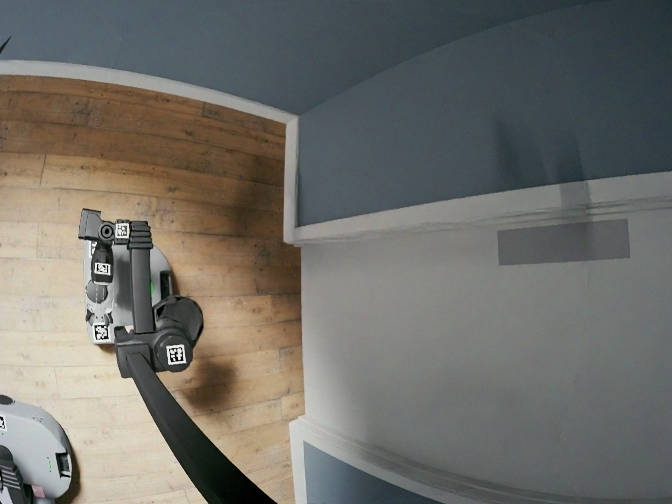

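Call:
execute_actions([
  {"r3":{"base":{"rotate_rad":-0.5}},"r2":{"base":{"translate_m":0.15}}},
], cameras=[])

Call:
execute_actions([
  {"r3":{"base":{"translate_m":-0.55}},"r2":{"base":{"translate_m":0.3}}},
], cameras=[])

Call:
execute_actions([
  {"r3":{"base":{"rotate_rad":-1.1},"joints":{"head_pan_rad":-1.57,"head_tilt_rad":-1.1}},"r2":{"base":{"rotate_rad":1.0}}},
], cameras=[])

Call:
execute_actions([
  {"r3":{"joints":{"arm_m":0.5},"contact_limits":{"arm_m":63}},"r2":{"base":{"rotate_rad":0.9}}},
], cameras=["r1_nav_camera","r3_nav_camera","r2_nav_camera"])

Scene clock: 117.97 s.
r1.base_odometry: x=-2.298 y=-2.578 heading=+2.460 (m, m, rad; r1's odometry frame)
r1.turned_by_wheels: +0.000 (rad since the last result)
r1.turned_by_imu: -0.001 (rad since the last result)
r1.base_tilt: forward=+1.1 right=+1.4 (deg)
r1.lidar_m: 4.13 0.31 0.20 0.19 0.19 0.87 1.32 1.41 0.62 1.37 1.37 1.22
r1.head_depth_mm: 1269 1436 1543 1517 1372 536 525 / 1278 1526 1775 1570 1368 1236 - / 1244 1492 1753 1560 1378 - - / 1225 1466 1755 1559 1385 1253 - / 1240 1514 1757 1569 1381 1239 - / 1247 1475 1760 1577 1380 1220 1094 / 1230 1457 1732 1587 1312 1195 1094
r1.base_status: not commanded
r1.joint_positions: lift_m=+0.270 arm_m=+0.002 wrist_yaw_rad=+3.050 wrist_pitch_rad=-0.416 wrist_roll_rad=-0.006 gripper_m=+0.037 head_pan_rad=-3.140 head_tilt_rad=-0.994
r1.joint_status: not commanded
r1.on_its_own: right_wheel is at rest, and its effort (-32) is outside its rest range (-18 to +18)
r1.motor_effort: left_wheel=+12(11) right_wheel=-32(32) lift_m=+40(41) arm_m=+0(0) wrist_yaw_rad=+1(0) wrist_pitch_rad=+8(7) wrist_roll_rad=+0(0) gripper_m=+0(0) head_pan_rad=+0(1) head_tilt_rad=-3(3) (%)
r1.hand_pose: x=-0.0007 y=+0.0769 z=+0.2832 quat_wxyz=(+0.177, +0.696, +0.115, +0.687) (m; r1's base frame)
r1.wrist_depth_mm: 180 - 201 212 225 243 260 / 195 - 217 230 247 267 288 / 216 217 239 252 272 296 324 / 661 236 261 279 303 335 369 / 561 262 - 307 345 380 431 / 486 294 - - 397 446 463 / - - - - 416 417 419
r2.base_odometry: x=+1.312 y=+0.663 heading=-0.179 (m, m, rad; r2's odometry frame)
r2.turned_by_wheels: +0.000 (rad since the last result)
r2.turned_by_imu: +0.001 (rad since the last result)
r2.base_tilt: forward=-1.6 right=+3.2 (deg)
r2.lidar_m: 1.95 1.54 1.24 1.23 1.33 2.05 2.19 2.40 1.94 1.92 2.09 1.97
r2.head_depth_mm: 1621 1822 2079 1897 312 313 1157 / 1652 1861 2144 1966 298 307 1147 / 1677 1885 2183 1908 318 306 1122 / 1725 1937 2186 1908 1531 328 1128 / 1744 1985 2198 1910 1576 1360 1166 / 1769 2007 2254 1909 1586 1340 1169 / 1819 2060 2279 1907 1584 1344 1169
r2.base_status: done
r2.joint_positions: lift_m=+0.930 arm_m=+0.003 wrist_yaw_rad=+1.948 wrist_pitch_rad=-0.128 wrist_roll_rad=-0.007 gripper_m=+0.101 head_pan_rad=-0.007 head_tilt_rad=-0.691
r2.joint_status: not commanded
r2.on_its_own: gripper_m is held at +0.100, not at your +0.090, by its stall guard, which is not easing now
r2.motor_effort: left_wheel=+1(4) right_wheel=-2(4) lift_m=+49(49) arm_m=-4(4) wrist_yaw_rad=+2(2) wrist_pitch_rad=+9(9) wrist_roll_rad=+0(0) gripper_m=-21(21) head_pan_rad=+3(3) head_tilt_rad=-5(4) (%)
r2.hand_pose: x=+0.2121 y=-0.0558 z=+1.0121 quat_wxyz=(+0.436, +0.607, -0.358, +0.560) (m; r2's base frame)
r2.wrist_depth_mm: - - - - - - - / - - - 118 - - - / - - - 146 - - - / - - 160 129 145 - - / - 139 179 154 162 - - / - 141 173 145 147 - - / - - 153 152 152 - -
r3.base_odometry: x=-1.152 y=-3.884 heading=+0.510 (m, m, rad; r3's odometry frame)
r3.turned_by_wheels: -0.500 (rad since the last result)
r3.turned_by_imu: -0.492 (rad since the last result)
r3.base_tilt: forward=+0.1 right=+0.0 (deg)
r3.lidar_m: 1.21 1.40 0.72 0.72 1.30 1.12 0.94 0.85 0.88 0.83 0.81 0.85
r3.head_depth_mm: 980 1140 1373 1704 1541 1342 1173 / 934 1067 1247 1534 1546 1339 1172 / 958 1100 1257 1476 1561 1337 1194 / 913 1038 1198 1419 1547 1328 1166 / 861 973 1122 1313 1512 1333 1162 / 822 927 1049 1221 1459 1341 1172 / 784 877 990 1138 1331 1328 1170
r3.base_status: done
r3.joint_positions: lift_m=+0.270 arm_m=-0.003 wrist_yaw_rad=+3.048 wrist_pitch_rad=-0.420 wrist_roll_rad=+0.000 gripper_m=+0.037 head_pan_rad=-3.133 head_tilt_rad=-0.791
r3.joint_status: not commanded
r3.motor_effort: left_wheel=+2(8) right_wheel=-3(12) lift_m=+27(28) arm_m=-1(1) wrist_yaw_rad=+1(1) wrist_pitch_rad=+10(10) wrist_roll_rad=+0(0) gripper_m=+0(1) head_pan_rad=-3(2) head_tilt_rad=-6(6) (%)
r3.hand_pose: x=-0.0004 y=+0.0808 z=+0.2825 quat_wxyz=(+0.180, +0.697, +0.115, +0.684) (m; r3's base frame)
r3.wrist_depth_mm: 930 - - 816 - - - / 972 - - 828 - - - / 903 905 796 639 869 965 - / 703 692 721 678 706 753 763 / 562 570 591 582 588 595 594 / 470 496 - 518 496 493 498 / - - - - 409 424 425
pictures: none
No camera images: the call's "cameras" was empty. Leave "cameras" out to get every camera's image.

Scene clock: 121.93 s.
r1.base_odometry: x=-2.298 y=-2.578 heading=+2.460 (m, m, rad; r1's odometry frame)
r1.turned_by_wheels: +0.000 (rad since the last result)
r1.turned_by_imu: -0.001 (rad since the last result)
r1.base_tilt: forward=+1.0 right=+1.3 (deg)
r1.lidar_m: 4.12 0.31 0.20 0.19 0.19 0.87 1.32 0.97 1.53 1.37 1.37 1.22
r1.head_depth_mm: 1269 1422 1532 1531 1368 535 524 / 1269 1531 1766 1568 1375 1240 - / 1246 1493 1760 1572 1369 - - / 1222 1463 1746 1585 1379 1260 - / 1235 1502 1779 1566 1377 1237 - / 1250 1445 1517 1485 1380 1225 1099 / 1170 1354 1511 1488 1380 1222 1091
r1.base_status: not commanded
r1.joint_positions: lift_m=+0.270 arm_m=+0.002 wrist_yaw_rad=+3.050 wrist_pitch_rad=-0.416 wrist_roll_rad=-0.006 gripper_m=+0.037 head_pan_rad=-3.140 head_tilt_rad=-0.994
r1.joint_status: not commanded
r1.on_its_own: right_wheel is at rest, and its effort (-32) is outside its rest range (-18 to +18)
r1.motor_effort: left_wheel=+12(11) right_wheel=-32(32) lift_m=+40(40) arm_m=+0(0) wrist_yaw_rad=+1(0) wrist_pitch_rad=+7(7) wrist_roll_rad=+0(0) gripper_m=+0(0) head_pan_rad=-1(0) head_tilt_rad=-4(3) (%)
r1.hand_pose: x=-0.0007 y=+0.0769 z=+0.2832 quat_wxyz=(+0.177, +0.696, +0.115, +0.687) (m; r1's base frame)
r1.wrist_depth_mm: 180 - 201 212 227 242 260 / 195 - 217 230 247 267 289 / 218 216 238 253 273 297 323 / 659 236 263 278 301 333 367 / 575 263 - 307 341 381 433 / 486 293 - - 397 442 462 / - - - - 418 414 419
r2.base_odometry: x=+1.607 y=+0.610 heading=-0.179 (m, m, rad; r2's odometry frame)
r2.turned_by_wheels: +0.000 (rad since the last result)
r2.turned_by_imu: +0.001 (rad since the last result)
r2.base_tilt: forward=-1.6 right=+3.2 (deg)
r2.lidar_m: 1.65 1.49 1.20 1.17 1.29 1.98 2.49 2.47 1.99 1.96 2.08 1.67
r2.head_depth_mm: 1365 1542 1755 1892 312 314 1163 / 1398 1578 1804 1952 297 307 1149 / 1424 1607 1830 1895 317 306 1119 / 1443 1623 1897 1897 1531 328 1125 / 1469 1662 1914 1907 1573 1364 1175 / 1491 1700 1954 1900 1583 1334 1165 / 1543 1745 2023 1907 1579 1344 1165
r2.base_status: done
r2.joint_positions: lift_m=+0.930 arm_m=+0.003 wrist_yaw_rad=+1.948 wrist_pitch_rad=-0.128 wrist_roll_rad=-0.007 gripper_m=+0.101 head_pan_rad=-0.007 head_tilt_rad=-0.691
r2.joint_status: not commanded
r2.on_its_own: gripper_m is held at +0.100, not at your +0.090, by its stall guard, which is not easing now
r2.motor_effort: left_wheel=+0(4) right_wheel=-3(2) lift_m=+50(49) arm_m=-4(4) wrist_yaw_rad=+2(2) wrist_pitch_rad=+9(9) wrist_roll_rad=+0(0) gripper_m=-21(21) head_pan_rad=+3(3) head_tilt_rad=-4(5) (%)
r2.hand_pose: x=+0.2121 y=-0.0558 z=+1.0121 quat_wxyz=(+0.436, +0.607, -0.358, +0.560) (m; r2's base frame)
r2.wrist_depth_mm: - - - - - - - / - - - 118 - - - / - - - 145 - - - / - - 160 129 145 - - / - 139 179 155 162 - - / - 141 173 145 148 - - / - - 153 152 152 - -
r3.base_odometry: x=-1.632 y=-4.153 heading=+0.510 (m, m, rad; r3's odometry frame)
r3.turned_by_wheels: +0.000 (rad since the last result)
r3.turned_by_imu: +0.003 (rad since the last result)
r3.base_tilt: forward=+0.1 right=+0.0 (deg)
r3.lidar_m: 1.59 1.00 1.00 1.06 1.04 0.54 0.44 0.43 0.45 0.56 1.05 1.11
r3.head_depth_mm: 470 527 587 674 846 1255 1171 / 447 517 611 728 866 1086 1171 / 424 484 565 680 850 1132 1189 / 401 457 527 626 767 993 1180 / 382 430 494 580 699 882 1133 / 363 408 463 538 641 793 1031 / 346 387 437 501 590 715 913
r3.base_status: done
r3.joint_positions: lift_m=+0.270 arm_m=-0.003 wrist_yaw_rad=+3.048 wrist_pitch_rad=-0.420 wrist_roll_rad=+0.000 gripper_m=+0.037 head_pan_rad=-3.133 head_tilt_rad=-0.791
r3.joint_status: not commanded
r3.motor_effort: left_wheel=+1(5) right_wheel=-3(13) lift_m=+28(28) arm_m=-1(0) wrist_yaw_rad=+1(1) wrist_pitch_rad=+10(10) wrist_roll_rad=+0(0) gripper_m=+1(0) head_pan_rad=-3(4) head_tilt_rad=-6(6) (%)
r3.hand_pose: x=-0.0004 y=+0.0808 z=+0.2825 quat_wxyz=(+0.180, +0.697, +0.115, +0.684) (m; r3's base frame)
r3.wrist_depth_mm: 754 - - - - 880 - / 804 870 - - - 879 - / 814 873 952 959 973 748 701 / 697 693 726 719 729 731 744 / 563 573 607 580 591 594 598 / 478 490 - 517 498 489 491 / - - - - 407 420 424
pictures: none
No camera images: the call's "cameras" was empty. Leave "cameras" out to get every camera's image.

Scene clock: 124.47 s.
r1.base_odometry: x=-2.298 y=-2.578 heading=+2.460 (m, m, rad; r1's odometry frame)
r1.turned_by_wheels: +0.000 (rad since the last result)
r1.turned_by_imu: +0.000 (rad since the last result)
r1.base_tilt: forward=+0.9 right=+1.3 (deg)
r1.lidar_m: 4.11 0.31 0.20 0.19 0.19 0.86 1.32 0.86 1.53 1.37 1.38 1.23
r1.head_depth_mm: 1265 1434 1553 1519 1369 535 524 / 1272 1534 1764 1566 1373 1238 - / 1241 1489 1761 1569 1375 - - / 1222 1460 1740 1578 1371 1256 - / 1248 1519 1777 1540 1379 1244 - / 1253 1488 1504 1430 1374 1219 1094 / 1237 1425 1074 1409 1392 1225 1094
r1.base_status: not commanded
r1.joint_positions: lift_m=+0.270 arm_m=+0.002 wrist_yaw_rad=+3.050 wrist_pitch_rad=-0.416 wrist_roll_rad=-0.006 gripper_m=+0.037 head_pan_rad=-3.140 head_tilt_rad=-0.994
r1.joint_status: not commanded
r1.on_its_own: right_wheel is at rest, and its effort (-32) is outside its rest range (-18 to +18)
r1.motor_effort: left_wheel=+12(11) right_wheel=-32(33) lift_m=+40(40) arm_m=+0(0) wrist_yaw_rad=+0(1) wrist_pitch_rad=+8(7) wrist_roll_rad=+0(0) gripper_m=+0(1) head_pan_rad=+1(1) head_tilt_rad=-3(3) (%)
r1.hand_pose: x=-0.0007 y=+0.0769 z=+0.2832 quat_wxyz=(+0.177, +0.696, +0.115, +0.687) (m; r1's base frame)
r1.wrist_depth_mm: 181 - 201 213 226 242 261 / 195 - 217 230 248 265 288 / 217 216 239 251 271 297 324 / 665 237 261 279 303 335 369 / 568 263 - 305 343 381 430 / 479 294 - - 396 443 466 / - - - - 415 416 415
r2.base_odometry: x=+1.607 y=+0.610 heading=+0.821 (m, m, rad; r2's odometry frame)
r2.turned_by_wheels: +1.000 (rad since the last result)
r2.turned_by_imu: +1.011 (rad since the last result)
r2.base_tilt: forward=-1.6 right=+3.2 (deg)
r2.lidar_m: 1.20 1.17 1.27 1.86 2.50 2.55 2.00 1.96 2.11 1.68 1.65 1.54
r2.head_depth_mm: 1231 1414 1665 1870 313 314 1167 / 1185 1354 1572 1807 297 307 1146 / 1130 1283 1479 1733 318 305 1125 / 1092 1231 1409 1671 1536 328 1118 / 1042 1179 1337 1581 1583 1372 1167 / 1007 1127 1288 1482 1572 1342 1168 / 972 1078 1224 1398 1528 1336 1171
r2.base_status: done
r2.joint_positions: lift_m=+0.930 arm_m=+0.003 wrist_yaw_rad=+1.948 wrist_pitch_rad=-0.128 wrist_roll_rad=-0.007 gripper_m=+0.101 head_pan_rad=-0.007 head_tilt_rad=-0.691
r2.joint_status: not commanded
r2.on_its_own: gripper_m is held at +0.100, not at your +0.090, by its stall guard, which is not easing now
r2.motor_effort: left_wheel=-3(6) right_wheel=+3(8) lift_m=+49(49) arm_m=-4(4) wrist_yaw_rad=+2(2) wrist_pitch_rad=+9(9) wrist_roll_rad=+0(0) gripper_m=-21(22) head_pan_rad=+3(3) head_tilt_rad=-5(4) (%)
r2.hand_pose: x=+0.2121 y=-0.0558 z=+1.0121 quat_wxyz=(+0.436, +0.607, -0.358, +0.560) (m; r2's base frame)
r2.wrist_depth_mm: - - - - - - - / - - - 118 - - - / - - - 147 - - - / - - 160 129 145 - - / - 139 179 155 162 - - / - 141 172 145 148 - - / - - 153 152 152 - -
r3.base_odometry: x=-1.632 y=-4.153 heading=-0.590 (m, m, rad; r3's odometry frame)
r3.turned_by_wheels: -1.100 (rad since the last result)
r3.turned_by_imu: -1.083 (rad since the last result)
r3.base_tilt: forward=+0.2 right=+0.1 (deg)
r3.lidar_m: 1.05 1.10 1.50 1.75 1.00 1.07 1.03 0.54 0.44 0.43 0.44 0.56
r3.head_depth_mm: 403 486 619 836 1198 1213 1131 / 401 484 612 830 1279 1234 - / 399 481 607 822 1267 1250 - / 397 480 606 814 1253 1244 - / 396 478 600 809 1237 1207 1110 / 394 476 596 798 1220 1207 1111 / 392 472 593 793 1209 1209 1106
r3.base_status: done
r3.joint_positions: lift_m=+0.270 arm_m=-0.003 wrist_yaw_rad=+3.048 wrist_pitch_rad=-0.420 wrist_roll_rad=+0.000 gripper_m=+0.037 head_pan_rad=-1.577 head_tilt_rad=-1.087
r3.joint_status: all done
r3.motor_effort: left_wheel=+3(7) right_wheel=-3(10) lift_m=+27(27) arm_m=-1(1) wrist_yaw_rad=+1(1) wrist_pitch_rad=+10(10) wrist_roll_rad=+0(0) gripper_m=+0(0) head_pan_rad=+4(46) head_tilt_rad=-8(34) (%)
r3.hand_pose: x=-0.0004 y=+0.0808 z=+0.2825 quat_wxyz=(+0.180, +0.697, +0.115, +0.684) (m; r3's base frame)
r3.wrist_depth_mm: - - - - - - - / - 803 - - - - - / 899 778 917 944 980 979 - / 688 709 712 720 739 740 731 / 563 574 593 578 592 591 595 / 474 494 - 519 495 494 497 / - - - - 409 424 424
pictures: none
No camera images: the call's "cameras" was empty. Leave "cameras" out to get every camera's image.

Scene clock: 128.27 s.
r1.base_odometry: x=-2.298 y=-2.578 heading=+2.460 (m, m, rad; r1's odometry frame)
r1.turned_by_wheels: +0.000 (rad since the last result)
r1.turned_by_imu: -0.001 (rad since the last result)
r1.base_tilt: forward=+1.1 right=+1.4 (deg)
r1.lidar_m: 4.14 0.31 0.20 0.19 0.19 0.87 1.32 0.86 1.53 1.37 1.37 1.22
r1.head_depth_mm: 1272 1427 1544 1528 1375 534 523 / 1268 1520 1776 1571 1373 1239 - / 1253 1496 1767 1580 1379 - - / 1223 1448 1753 1578 1378 1264 - / 1245 1509 1758 1533 1379 1234 - / 1256 1480 1511 1425 1383 1220 1090 / 1232 1389 1073 1452 1375 1221 1098
r1.base_status: not commanded
r1.joint_positions: lift_m=+0.270 arm_m=+0.002 wrist_yaw_rad=+3.050 wrist_pitch_rad=-0.416 wrist_roll_rad=-0.006 gripper_m=+0.037 head_pan_rad=-3.140 head_tilt_rad=-0.994
r1.joint_status: not commanded
r1.on_its_own: right_wheel is at rest, and its effort (-33) is outside its rest range (-18 to +18)
r1.motor_effort: left_wheel=+11(11) right_wheel=-33(33) lift_m=+40(41) arm_m=+0(0) wrist_yaw_rad=+0(0) wrist_pitch_rad=+7(7) wrist_roll_rad=+0(0) gripper_m=+0(0) head_pan_rad=+0(1) head_tilt_rad=-5(3) (%)
r1.hand_pose: x=-0.0007 y=+0.0769 z=+0.2832 quat_wxyz=(+0.177, +0.696, +0.115, +0.687) (m; r1's base frame)
r1.wrist_depth_mm: 180 - 201 212 225 242 261 / 194 - 217 230 247 266 288 / 215 216 238 252 273 295 325 / 657 237 261 278 304 333 365 / 568 262 - 306 340 379 427 / 479 294 - - 396 438 466 / - - - - 414 417 415
r2.base_odometry: x=+1.607 y=+0.610 heading=+1.721 (m, m, rad; r2's odometry frame)
r2.turned_by_wheels: +0.900 (rad since the last result)
r2.turned_by_imu: +0.909 (rad since the last result)
r2.base_tilt: forward=-1.6 right=+3.2 (deg)
r2.lidar_m: 1.21 1.60 2.49 2.56 2.07 1.97 2.02 1.75 1.65 1.69 1.25 1.17
r2.head_depth_mm: 1004 1109 1242 1428 312 313 1168 / 1047 1173 1322 1478 297 308 1144 / 1098 1239 1418 1632 317 306 1125 / 1162 1321 1515 1755 1529 328 1129 / 1226 1392 1618 1832 1573 1365 1168 / 1304 1502 1752 1905 1575 1338 1171 / 1390 1613 1925 1926 1573 1340 1168
r2.base_status: done
r2.joint_positions: lift_m=+0.930 arm_m=+0.003 wrist_yaw_rad=+1.948 wrist_pitch_rad=-0.128 wrist_roll_rad=-0.007 gripper_m=+0.101 head_pan_rad=-0.007 head_tilt_rad=-0.691
r2.joint_status: not commanded
r2.on_its_own: gripper_m is held at +0.100, not at your +0.090, by its stall guard, which is not easing now
r2.motor_effort: left_wheel=-3(7) right_wheel=+4(6) lift_m=+50(49) arm_m=-4(4) wrist_yaw_rad=+2(2) wrist_pitch_rad=+9(9) wrist_roll_rad=+0(0) gripper_m=-21(21) head_pan_rad=+3(3) head_tilt_rad=-4(5) (%)
r2.hand_pose: x=+0.2121 y=-0.0558 z=+1.0121 quat_wxyz=(+0.436, +0.607, -0.358, +0.560) (m; r2's base frame)
r2.wrist_depth_mm: - - - - - 931 791 / - - - 118 - 972 807 / - - - 147 - 979 796 / - - 161 128 145 998 831 / - 139 179 155 162 992 859 / - 141 173 145 148 - 882 / - - 153 152 152 - 895
r3.base_odometry: x=-1.632 y=-4.153 heading=-0.590 (m, m, rad; r3's odometry frame)
r3.turned_by_wheels: +0.000 (rad since the last result)
r3.turned_by_imu: +0.007 (rad since the last result)
r3.base_tilt: forward=+0.2 right=+0.0 (deg)
r3.lidar_m: 1.05 1.10 1.51 1.72 1.00 1.07 1.03 0.54 0.44 0.43 0.44 0.56
r3.head_depth_mm: 402 486 615 836 1200 1211 1126 / 400 484 612 832 1275 1216 - / 401 484 610 824 1269 1235 - / 399 482 606 819 1268 1240 - / 397 481 602 813 1257 1203 1114 / 396 478 601 807 1242 1211 1117 / 394 477 600 804 1225 1202 1113
r3.base_status: not commanded
r3.joint_positions: lift_m=+0.270 arm_m=+0.222 wrist_yaw_rad=+3.070 wrist_pitch_rad=-0.420 wrist_roll_rad=+0.000 gripper_m=+0.037 head_pan_rad=-1.574 head_tilt_rad=-1.090
r3.joint_status: arm_m contact_stop (moved +0.225 of +0.503)
r3.on_its_own: arm_m is slack since a contact_stop, until your next command for it (your +0.500 is given up); wrist_yaw_rad is at rest, and its effort (-21) is outside its rest range (-12 to +12)
r3.motor_effort: left_wheel=+3(17) right_wheel=-8(28) lift_m=+32(44) arm_m=-1(54) wrist_yaw_rad=-21(100) wrist_pitch_rad=+11(12) wrist_roll_rad=+0(0) gripper_m=+1(1) head_pan_rad=+2(3) head_tilt_rad=-6(8) (%)
r3.contact_limits: arm_m 46 (drawing in: default 22, maximum 36; extending or still: default 28, maximum 46)
r3.hand_pose: x=-0.0052 y=-0.1434 z=+0.2823 quat_wxyz=(+0.172, +0.696, +0.123, +0.686) (m; r3's base frame)
r3.wrist_depth_mm: - - - - - - - / - - 951 - - - - / 899 922 959 947 952 - - / 691 749 - 767 735 731 744 / 574 - - - 583 589 597 / 486 - - - 500 489 498 / - - - - 410 424 428
pictures: r1_nav_camera (sideways: a quarter turn counterclockwise sets it upright), r2_nav_camera (sideways: a quarter turn counterclockwise sets it upright), r3_nav_camera (sideways: a quarter turn counterclockwise sets it upright)
camera_calibration (this result's frames):
r1_nav_camera: T_world_to_cam=[[-0.8103, -0.0637095, 0.582542, -0.713266], [-0.0816807, 0.996648, -0.0046177, 0.0600714], [-0.580295, -0.0513241, -0.812788, 1.01511], [0, 0, 0, 1]] pos_world=[0.0160093, -0.0532123, 1.24085]
r2_nav_camera: T_world_to_cam=[[0.61737, -0.0330696, 0.785978, -0.986504], [-0.0419819, -0.999077, -0.00905968, 0.0655466], [0.785552, -0.0274037, -0.618188, 0.757533], [0, 0, 0, 1]] pos_world=[0.0167079, 0.053622, 1.24426]
r3_nav_camera: T_world_to_cam=[[-0.0425656, -0.910187, 0.412005, -0.486289], [-0.997988, 0.019343, -0.0603736, 0.137365], [0.0469818, -0.413747, -0.909179, 1.13529], [0, 0, 0, 1]] pos_world=[0.0630509, 0.0244524, 1.24083]
Images, in order (width x height): r1_nav_camera 672x504, r2_nav_camera 672x504, r3_nav_camera 672x504.

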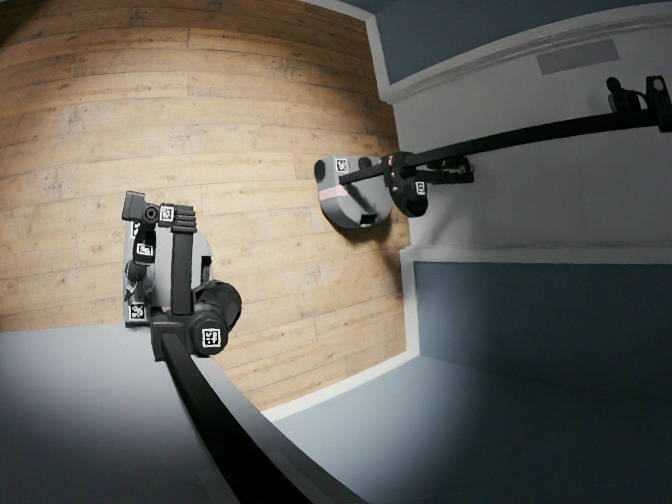

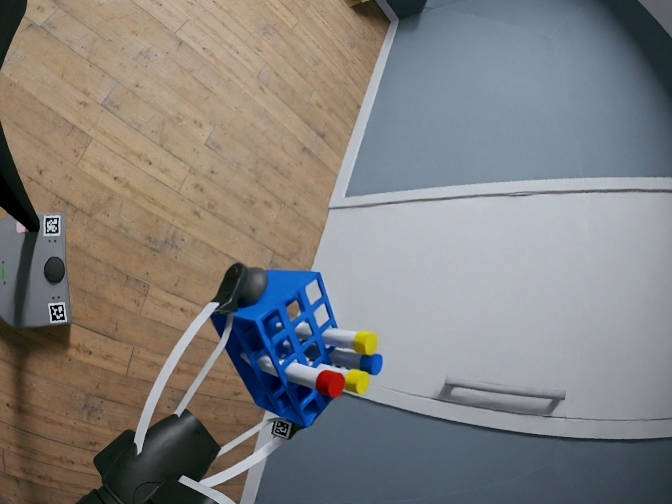

